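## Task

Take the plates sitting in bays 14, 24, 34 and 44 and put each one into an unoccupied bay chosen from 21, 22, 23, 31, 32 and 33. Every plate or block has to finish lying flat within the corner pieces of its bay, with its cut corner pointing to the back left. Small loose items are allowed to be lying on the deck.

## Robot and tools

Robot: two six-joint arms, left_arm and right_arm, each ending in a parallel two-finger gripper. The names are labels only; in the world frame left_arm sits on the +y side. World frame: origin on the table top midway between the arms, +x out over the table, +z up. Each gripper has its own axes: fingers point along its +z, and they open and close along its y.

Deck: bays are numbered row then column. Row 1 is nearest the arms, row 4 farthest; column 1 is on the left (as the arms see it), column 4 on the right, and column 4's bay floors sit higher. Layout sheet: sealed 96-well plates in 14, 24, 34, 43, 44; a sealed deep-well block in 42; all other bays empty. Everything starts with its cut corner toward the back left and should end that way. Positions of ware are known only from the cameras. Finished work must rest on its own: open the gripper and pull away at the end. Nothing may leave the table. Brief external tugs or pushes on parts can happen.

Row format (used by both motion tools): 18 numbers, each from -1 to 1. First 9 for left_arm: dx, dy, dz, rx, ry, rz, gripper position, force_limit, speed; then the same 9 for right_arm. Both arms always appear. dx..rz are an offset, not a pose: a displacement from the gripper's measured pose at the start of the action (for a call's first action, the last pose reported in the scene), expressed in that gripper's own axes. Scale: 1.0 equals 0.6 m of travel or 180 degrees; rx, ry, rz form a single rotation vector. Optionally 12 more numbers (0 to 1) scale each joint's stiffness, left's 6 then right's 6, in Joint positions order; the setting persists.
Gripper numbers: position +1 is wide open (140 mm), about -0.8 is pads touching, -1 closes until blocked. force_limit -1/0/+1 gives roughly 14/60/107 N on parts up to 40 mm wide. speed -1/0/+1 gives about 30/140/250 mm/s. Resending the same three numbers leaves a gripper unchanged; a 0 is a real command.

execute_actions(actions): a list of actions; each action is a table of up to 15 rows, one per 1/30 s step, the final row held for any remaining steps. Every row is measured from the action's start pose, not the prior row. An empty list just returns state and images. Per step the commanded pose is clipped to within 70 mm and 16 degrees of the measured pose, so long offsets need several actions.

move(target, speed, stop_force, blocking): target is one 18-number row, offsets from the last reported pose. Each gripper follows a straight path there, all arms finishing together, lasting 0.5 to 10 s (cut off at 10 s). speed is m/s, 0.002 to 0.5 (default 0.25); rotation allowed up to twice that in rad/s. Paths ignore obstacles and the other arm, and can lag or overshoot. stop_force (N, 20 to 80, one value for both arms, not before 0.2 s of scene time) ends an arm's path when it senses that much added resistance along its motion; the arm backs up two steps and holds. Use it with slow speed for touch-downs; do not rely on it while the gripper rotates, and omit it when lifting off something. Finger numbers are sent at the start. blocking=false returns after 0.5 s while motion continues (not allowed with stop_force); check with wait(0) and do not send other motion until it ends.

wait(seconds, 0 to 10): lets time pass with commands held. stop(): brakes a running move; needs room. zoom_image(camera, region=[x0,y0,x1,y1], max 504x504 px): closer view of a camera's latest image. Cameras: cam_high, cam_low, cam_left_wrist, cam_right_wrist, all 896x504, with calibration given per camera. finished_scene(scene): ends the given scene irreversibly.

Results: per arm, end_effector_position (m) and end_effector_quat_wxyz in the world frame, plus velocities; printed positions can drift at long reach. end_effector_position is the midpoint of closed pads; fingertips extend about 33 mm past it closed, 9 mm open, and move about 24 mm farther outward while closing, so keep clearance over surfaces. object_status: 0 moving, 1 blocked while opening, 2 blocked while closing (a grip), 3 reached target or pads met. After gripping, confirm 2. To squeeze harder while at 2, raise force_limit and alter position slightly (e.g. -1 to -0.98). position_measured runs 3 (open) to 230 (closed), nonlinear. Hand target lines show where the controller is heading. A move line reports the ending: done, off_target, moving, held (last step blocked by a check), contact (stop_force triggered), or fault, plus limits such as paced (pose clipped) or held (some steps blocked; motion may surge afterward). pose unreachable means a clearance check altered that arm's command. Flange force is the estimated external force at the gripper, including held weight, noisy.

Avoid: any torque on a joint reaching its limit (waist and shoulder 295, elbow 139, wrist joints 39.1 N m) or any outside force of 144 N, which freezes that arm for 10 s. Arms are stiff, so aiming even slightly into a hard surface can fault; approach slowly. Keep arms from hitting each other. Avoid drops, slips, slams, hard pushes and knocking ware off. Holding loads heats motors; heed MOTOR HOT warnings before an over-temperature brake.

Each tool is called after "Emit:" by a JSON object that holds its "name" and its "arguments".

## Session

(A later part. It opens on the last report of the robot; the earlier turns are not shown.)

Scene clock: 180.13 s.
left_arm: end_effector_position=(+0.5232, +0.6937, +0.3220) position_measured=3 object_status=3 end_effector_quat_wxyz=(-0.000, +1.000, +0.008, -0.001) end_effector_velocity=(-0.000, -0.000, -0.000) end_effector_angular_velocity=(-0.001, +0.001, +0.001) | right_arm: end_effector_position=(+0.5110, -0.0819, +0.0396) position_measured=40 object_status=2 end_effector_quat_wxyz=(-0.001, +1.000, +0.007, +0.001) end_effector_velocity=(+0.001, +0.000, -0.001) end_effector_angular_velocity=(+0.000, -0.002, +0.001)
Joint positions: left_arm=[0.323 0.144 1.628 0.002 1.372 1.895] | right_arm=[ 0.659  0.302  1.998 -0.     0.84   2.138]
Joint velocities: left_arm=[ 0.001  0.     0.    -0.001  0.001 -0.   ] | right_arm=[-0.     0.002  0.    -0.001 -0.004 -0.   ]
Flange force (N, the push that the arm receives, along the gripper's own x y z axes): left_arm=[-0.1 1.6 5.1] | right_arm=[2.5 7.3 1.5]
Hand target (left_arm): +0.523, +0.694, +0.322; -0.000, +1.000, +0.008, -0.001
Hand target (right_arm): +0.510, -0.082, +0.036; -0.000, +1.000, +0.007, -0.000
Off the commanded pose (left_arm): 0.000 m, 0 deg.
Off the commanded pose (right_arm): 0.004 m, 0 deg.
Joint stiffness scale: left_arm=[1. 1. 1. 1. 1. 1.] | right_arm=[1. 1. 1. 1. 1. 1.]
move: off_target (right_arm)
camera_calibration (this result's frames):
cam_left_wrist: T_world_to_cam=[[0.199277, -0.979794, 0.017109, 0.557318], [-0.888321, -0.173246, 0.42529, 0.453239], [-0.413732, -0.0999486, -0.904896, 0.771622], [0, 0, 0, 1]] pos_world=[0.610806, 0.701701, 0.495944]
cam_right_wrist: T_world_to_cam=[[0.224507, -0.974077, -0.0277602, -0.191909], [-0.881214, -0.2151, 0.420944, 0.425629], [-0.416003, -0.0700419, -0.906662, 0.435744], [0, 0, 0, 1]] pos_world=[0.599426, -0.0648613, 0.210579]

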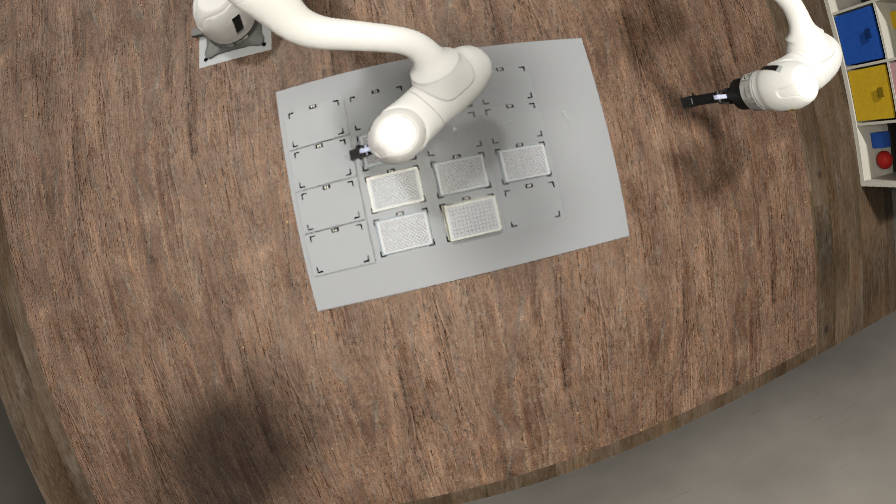

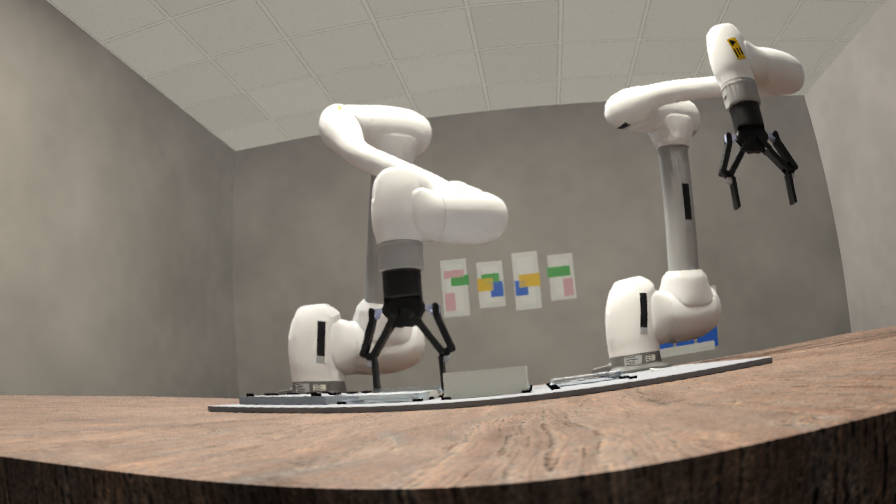

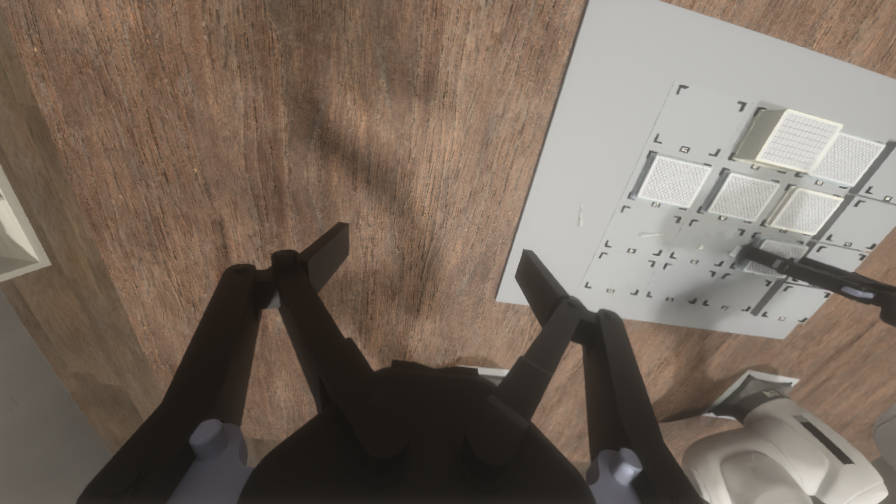

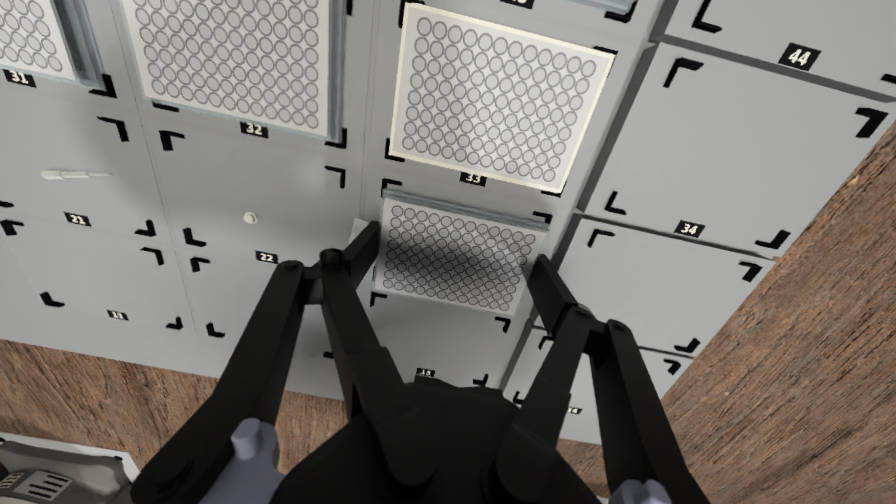

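Emit:
{"name": "move", "arguments": {"target": [0,0,0,0,0,0,1,0,0, 0.003,0.0025,0,0,0,0,-1,0.2,-0.7], "speed": 0.01}}

Emit:
{"name": "move", "arguments": {"target": [0,0,0,0,0,0,1,0,0, 0.0005,-0.0003,0.022,0,0,0,-1,0.2,-0.7], "speed": 0.01, "stop_force": 20}}

Emit:
{"name": "zoom_image", "arguments": {"camera": "cam_right_wrist", "region": [320, 120, 600, 340]}}

Scene clock: 184.77 s.
left_arm: end_effector_position=(+0.5232, +0.6937, +0.3220) position_measured=3 object_status=3 end_effector_quat_wxyz=(-0.000, +1.000, +0.008, -0.001) end_effector_velocity=(-0.000, +0.000, -0.000) end_effector_angular_velocity=(-0.000, +0.001, +0.001) | right_arm: end_effector_position=(+0.5119, -0.0829, +0.0394) position_measured=40 object_status=2 end_effector_quat_wxyz=(-0.001, +1.000, +0.006, +0.001) end_effector_velocity=(-0.000, -0.001, -0.000) end_effector_angular_velocity=(-0.000, +0.001, -0.001)
Joint positions: left_arm=[0.323 0.144 1.628 0.002 1.372 1.895] | right_arm=[ 0.657  0.302  1.998 -0.     0.839  2.138]
Joint velocities: left_arm=[ 0.001  0.     0.    -0.     0.     0.   ] | right_arm=[-0.001  0.     0.001  0.    -0.     0.   ]
Flange force (N, the push that the arm receives, along the gripper's own x y z axes): left_arm=[-0.6 0.8 5.7] | right_arm=[2.0 9.3 2.0]
Hand target (left_arm): +0.523, +0.694, +0.322; -0.000, +1.000, +0.008, -0.001
Hand target (right_arm): +0.513, -0.083, +0.040; -0.001, +1.000, +0.007, +0.001
Off the commanded pose (left_arm): 0.000 m, 0 deg.
Off the commanded pose (right_arm): 0.001 m, 0 deg.
Joint stiffness scale: left_arm=[1. 1. 1. 1. 1. 1.] | right_arm=[1. 1. 1. 1. 1. 1.]
move: done
camera_calibration (this result's frames):
cam_left_wrist: T_world_to_cam=[[0.199277, -0.979794, 0.0171091, 0.557318], [-0.888321, -0.173246, 0.42529, 0.453239], [-0.413732, -0.0999489, -0.904895, 0.771622], [0, 0, 0, 1]] pos_world=[0.610806, 0.701701, 0.495944]
cam_right_wrist: T_world_to_cam=[[0.222407, -0.974557, -0.0278194, -0.192039], [-0.881737, -0.213236, 0.420798, 0.426657], [-0.416024, -0.0690588, -0.906728, 0.435982], [0, 0, 0, 1]] pos_world=[0.600289, -0.0660654, 0.210438]

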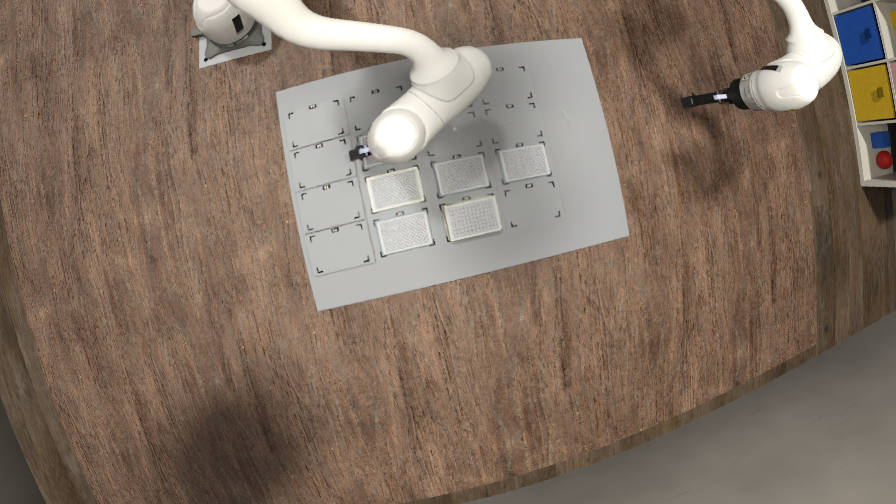

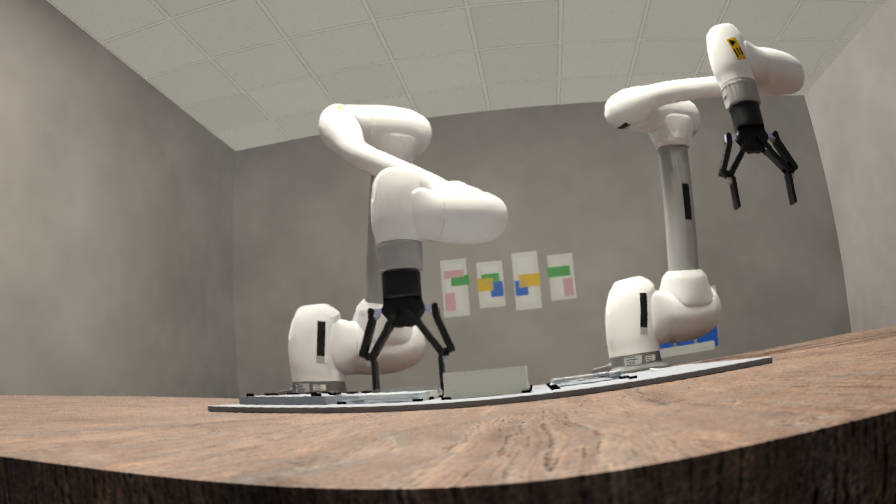

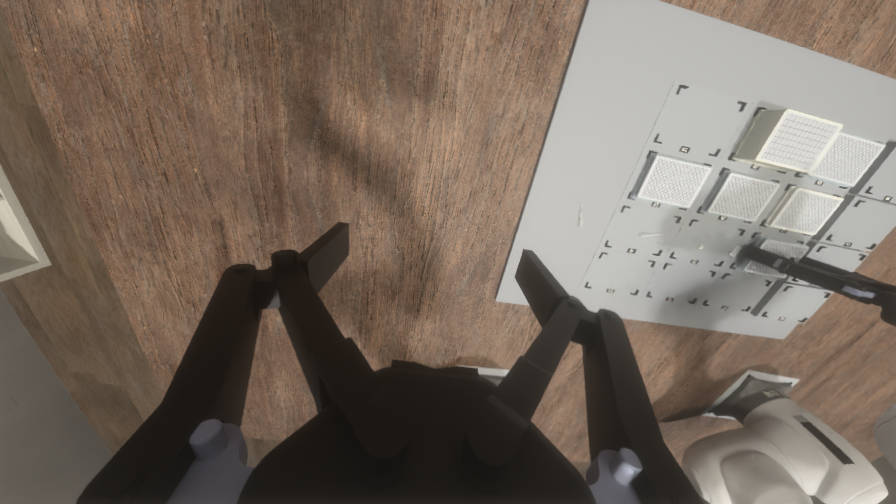

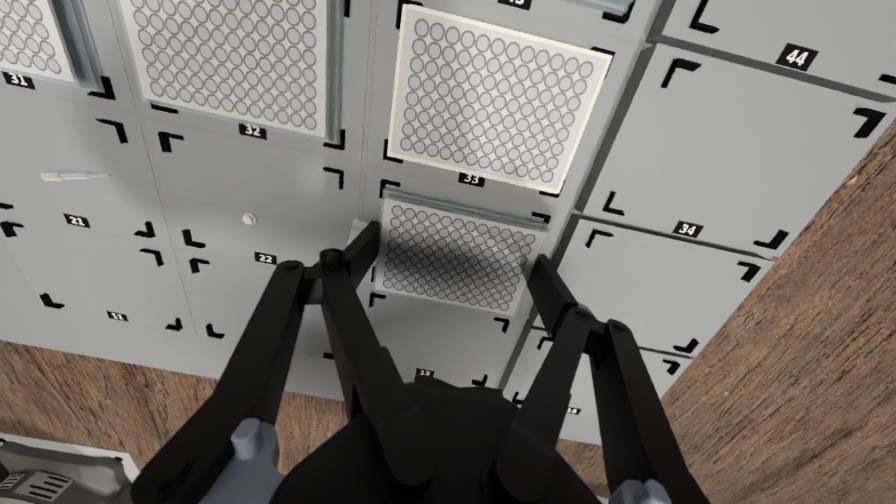

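Scene clock: 186.37 s.
left_arm: end_effector_position=(+0.5232, +0.6937, +0.3220) position_measured=3 object_status=3 end_effector_quat_wxyz=(-0.000, +1.000, +0.008, -0.001) end_effector_velocity=(+0.000, -0.001, +0.001) end_effector_angular_velocity=(-0.000, -0.002, -0.000) | right_arm: end_effector_position=(+0.5132, -0.0820, +0.0319) position_measured=40 object_status=2 end_effector_quat_wxyz=(-0.001, +1.000, +0.006, +0.002) end_effector_velocity=(-0.000, -0.001, -0.000) end_effector_angular_velocity=(-0.001, -0.000, +0.001)
Joint positions: left_arm=[0.323 0.144 1.628 0.002 1.372 1.895] | right_arm=[ 0.657  0.313  2.001 -0.     0.824  2.138]
Joint velocities: left_arm=[-0.001 -0.002  0.    -0.001 -0.001 -0.   ] | right_arm=[-0.    -0.     0.001 -0.001 -0.     0.   ]
Flange force (N, the push that the arm receives, along the gripper's own x y z axes): left_arm=[-0.2 1.3 5.0] | right_arm=[-2.0 11.3 -21.8]
Hand target (left_arm): +0.523, +0.694, +0.322; -0.000, +1.000, +0.008, -0.001
Hand target (right_arm): +0.513, -0.082, +0.032; -0.001, +1.000, +0.006, +0.002
Off the commanded pose (left_arm): 0.000 m, 0 deg.
Off the commanded pose (right_arm): 0.006 m, 0 deg.
Joint stiffness scale: left_arm=[1. 1. 1. 1. 1. 1.] | right_arm=[1. 1. 1. 1. 1. 1.]
move: contact (right_arm)
camera_calibration (this result's frames):
cam_left_wrist: T_world_to_cam=[[0.199277, -0.979794, 0.017109, 0.557318], [-0.888321, -0.173246, 0.42529, 0.453239], [-0.413732, -0.0999488, -0.904896, 0.771622], [0, 0, 0, 1]] pos_world=[0.610806, 0.701701, 0.495944]
cam_right_wrist: T_world_to_cam=[[0.222439, -0.974531, -0.0284805, -0.191691], [-0.882407, -0.213662, 0.419173, 0.431566], [-0.414582, -0.0681088, -0.90746, 0.429127], [0, 0, 0, 1]] pos_world=[0.601365, -0.0653727, 0.203055]

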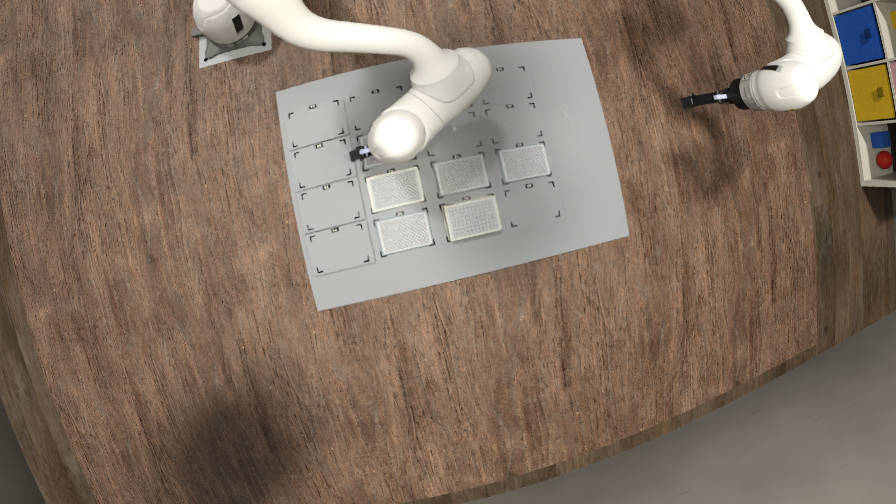

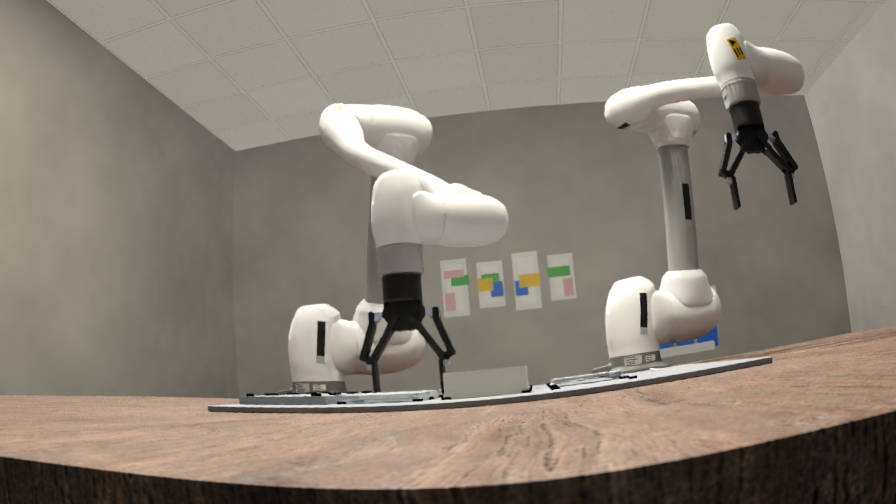

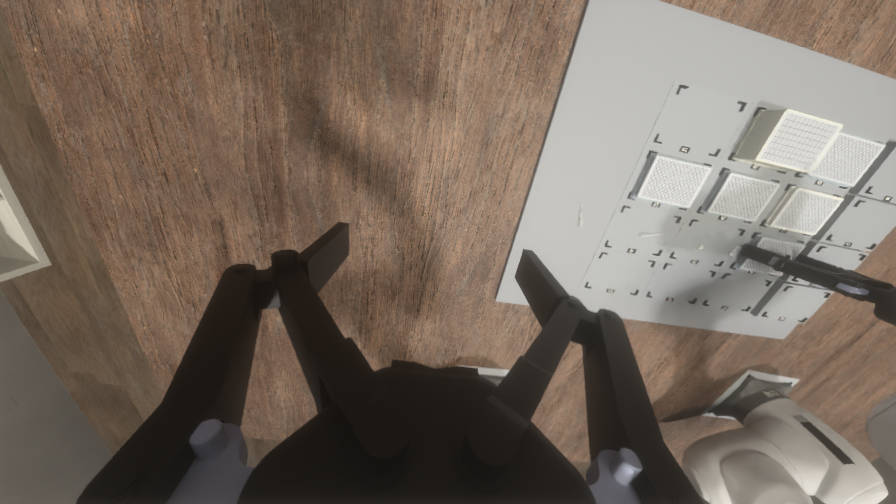

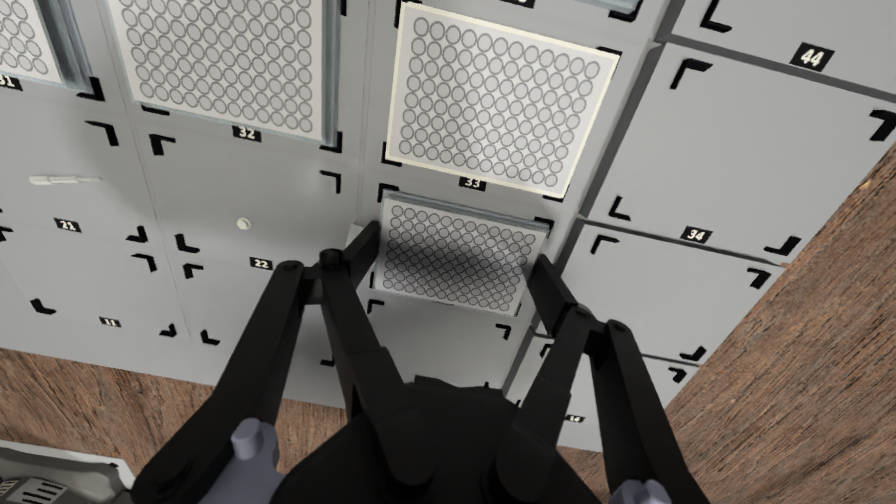

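Region (320, 120, 600, 340) of cam_right_wrist's 896x504 image, scaled by 1.800, with more detail than that image has; it fills the top 396 rows of this view, and the rest is white.

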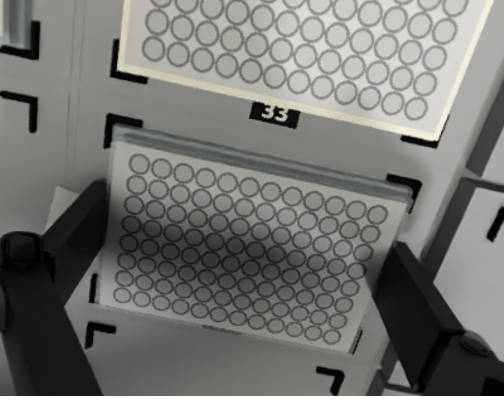

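Emit:
{"name": "move", "arguments": {"target": [0,0,0,0,0,0,1,0,0, 0,0,0,0,0,0,0.87,0.2,-0.5]}}

Emit:
{"name": "move", "arguments": {"target": [0,0,0,0,0,0,1,0,0, 0,0,-0.25,0,0,0,0.87,0.2,-0.5], "speed": 0.2}}

Scene clock: 189.90 s.
left_arm: end_effector_position=(+0.5232, +0.6937, +0.3220) position_measured=3 object_status=3 end_effector_quat_wxyz=(-0.000, +1.000, +0.008, -0.001) end_effector_velocity=(+0.000, -0.000, -0.001) end_effector_angular_velocity=(-0.001, +0.000, -0.001) | right_arm: end_effector_position=(+0.5132, -0.0820, +0.0319) position_measured=20 object_status=3 end_effector_quat_wxyz=(-0.001, +1.000, +0.006, +0.002) end_effector_velocity=(+0.000, -0.000, +0.000) end_effector_angular_velocity=(+0.000, -0.000, -0.001)
Joint positions: left_arm=[0.323 0.144 1.628 0.002 1.372 1.895] | right_arm=[ 0.657  0.313  2.001 -0.     0.824  2.138]
Joint velocities: left_arm=[-0.     0.001  0.    -0.001 -0.001  0.001] | right_arm=[-0.001 -0.    -0.    -0.     0.    -0.   ]
Flange force (N, the push that the arm receives, along the gripper's own x y z axes): left_arm=[0.0 1.3 5.8] | right_arm=[4.6 9.2 1.7]
Hand target (left_arm): +0.523, +0.694, +0.322; -0.000, +1.000, +0.008, -0.001
Hand target (right_arm): +0.513, -0.082, +0.032; -0.001, +1.000, +0.006, +0.002
Off the commanded pose (left_arm): 0.000 m, 0 deg.
Off the commanded pose (right_arm): 0.000 m, 0 deg.
Joint stiffness scale: left_arm=[1. 1. 1. 1. 1. 1.] | right_arm=[1. 1. 1. 1. 1. 1.]
move: done
camera_calibration (this result's frames):
cam_left_wrist: T_world_to_cam=[[0.199277, -0.979794, 0.0171089, 0.557318], [-0.888321, -0.173246, 0.42529, 0.453239], [-0.413732, -0.0999487, -0.904896, 0.771622], [0, 0, 0, 1]] pos_world=[0.610806, 0.701701, 0.495944]
cam_right_wrist: T_world_to_cam=[[0.222438, -0.974531, -0.0284805, -0.191691], [-0.882408, -0.213661, 0.419173, 0.431566], [-0.414582, -0.0681087, -0.90746, 0.429127], [0, 0, 0, 1]] pos_world=[0.601365, -0.0653727, 0.203056]

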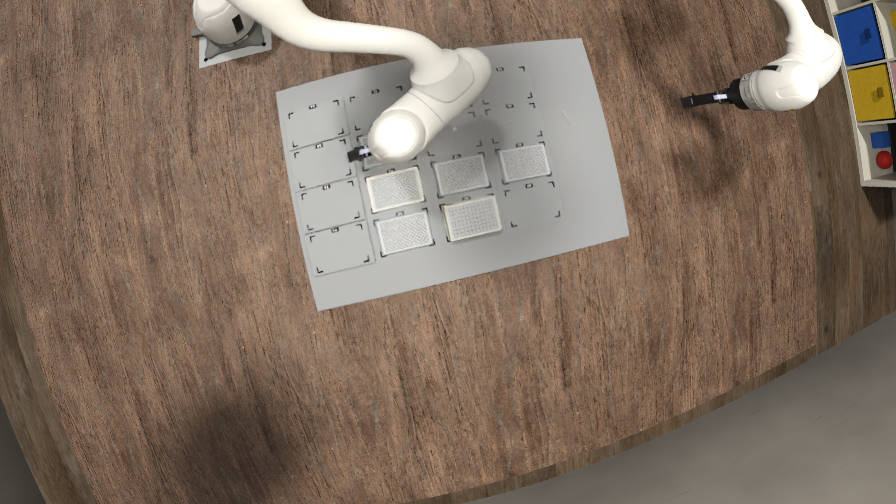

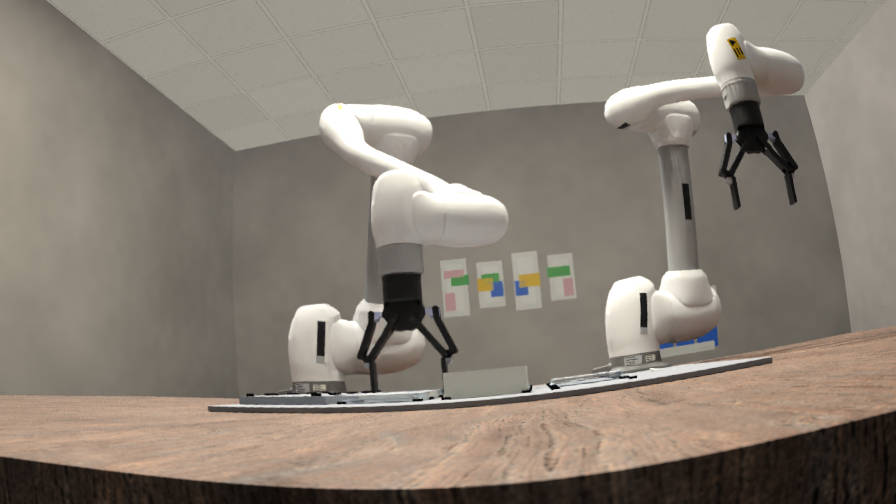

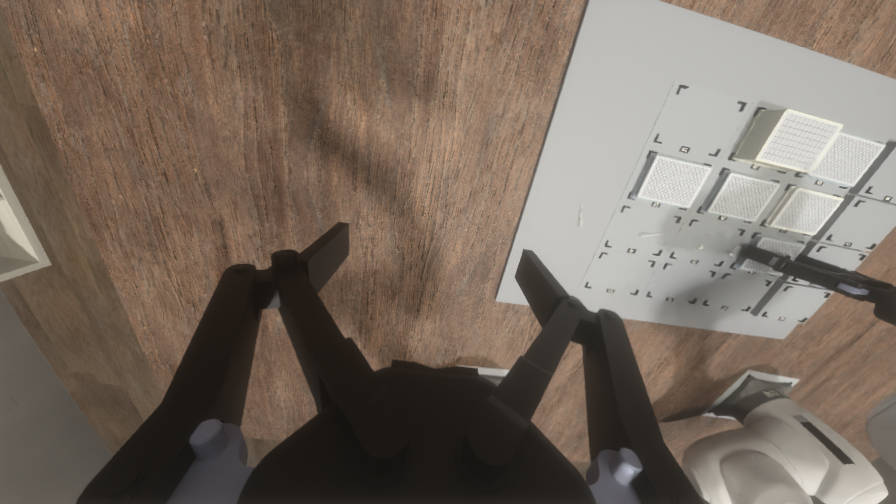

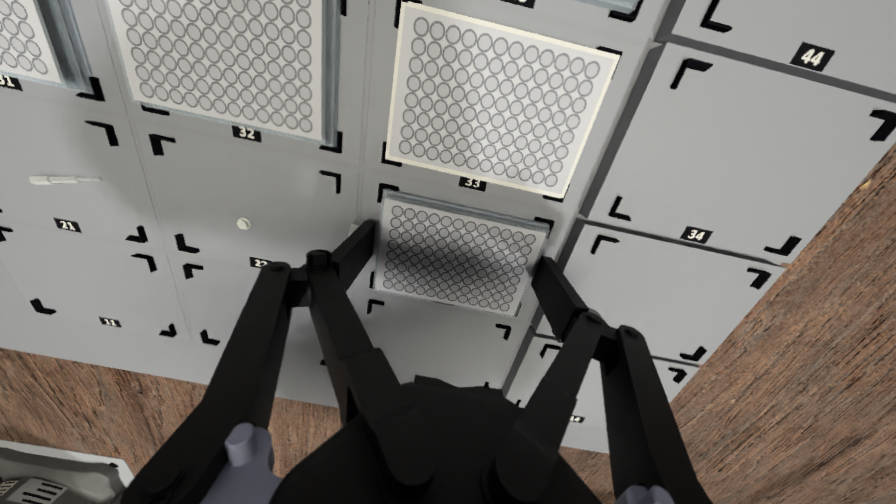

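Scene clock: 191.17 s.
left_arm: end_effector_position=(+0.5232, +0.6937, +0.3220) position_measured=3 object_status=3 end_effector_quat_wxyz=(-0.000, +1.000, +0.008, -0.001) end_effector_velocity=(-0.000, +0.000, -0.001) end_effector_angular_velocity=(-0.000, +0.001, +0.001) | right_arm: end_effector_position=(+0.5128, -0.0823, +0.1779) position_measured=20 object_status=3 end_effector_quat_wxyz=(-0.001, +1.000, +0.006, +0.001) end_effector_velocity=(-0.001, +0.000, +0.002) end_effector_angular_velocity=(-0.001, +0.003, +0.001)
Joint positions: left_arm=[0.323 0.144 1.628 0.002 1.372 1.895] | right_arm=[ 0.657  0.169  1.872 -0.     1.098  2.138]
Joint velocities: left_arm=[ 0.001  0.001  0.     0.     0.    -0.   ] | right_arm=[ 0.001 -0.001 -0.003  0.     0.007 -0.   ]
Flange force (N, the push that the arm receives, along the gripper's own x y z axes): left_arm=[-0.2 1.2 5.5] | right_arm=[2.8 7.1 0.1]
Hand target (left_arm): +0.523, +0.694, +0.322; -0.000, +1.000, +0.008, -0.001
Hand target (right_arm): +0.513, -0.082, +0.182; -0.001, +1.000, +0.006, +0.002
Off the commanded pose (left_arm): 0.000 m, 0 deg.
Off the commanded pose (right_arm): 0.004 m, 0 deg.
Joint stiffness scale: left_arm=[1. 1. 1. 1. 1. 1.] | right_arm=[1. 1. 1. 1. 1. 1.]
move: off_target (right_arm)
camera_calibration (this result's frames):
cam_left_wrist: T_world_to_cam=[[0.199277, -0.979794, 0.017109, 0.557318], [-0.888321, -0.173246, 0.42529, 0.453239], [-0.413732, -0.0999487, -0.904896, 0.771622], [0, 0, 0, 1]] pos_world=[0.610806, 0.701701, 0.495944]
cam_right_wrist: T_world_to_cam=[[0.222392, -0.974557, -0.0279381, -0.187799], [-0.881869, -0.213296, 0.42049, 0.369395], [-0.41575, -0.068876, -0.906867, 0.561889], [0, 0, 0, 1]] pos_world=[0.601128, -0.0655294, 0.348985]

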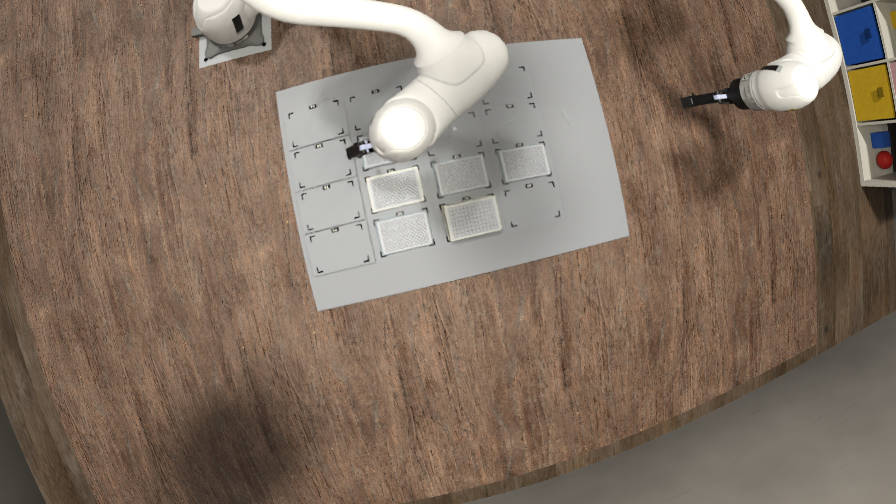

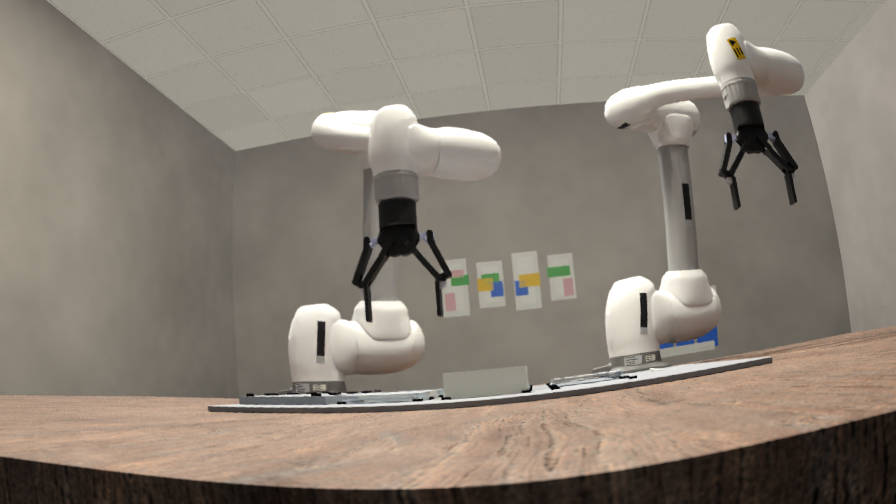

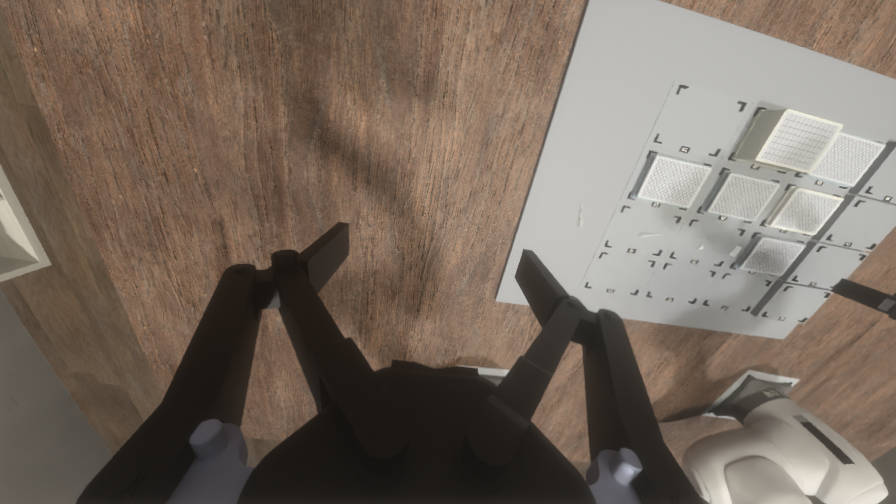

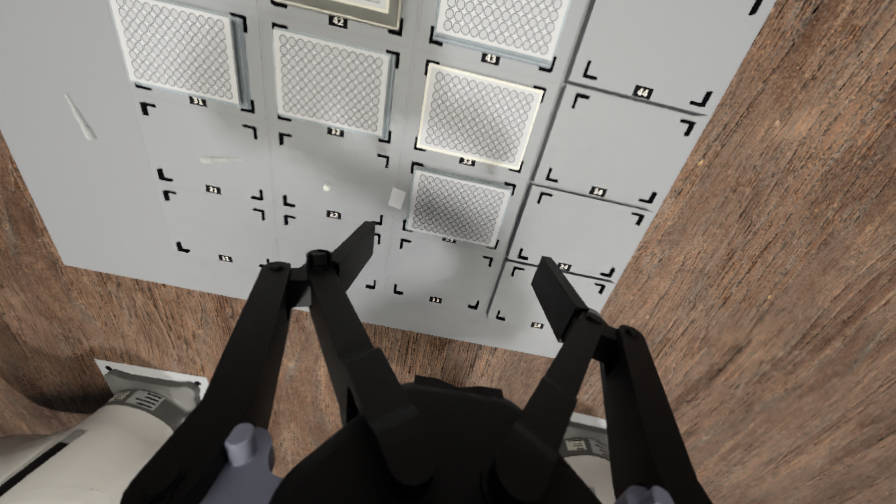

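Emit:
{"name": "finished_scene", "arguments": {"scene": 1}}

The scene is finished: the task was done.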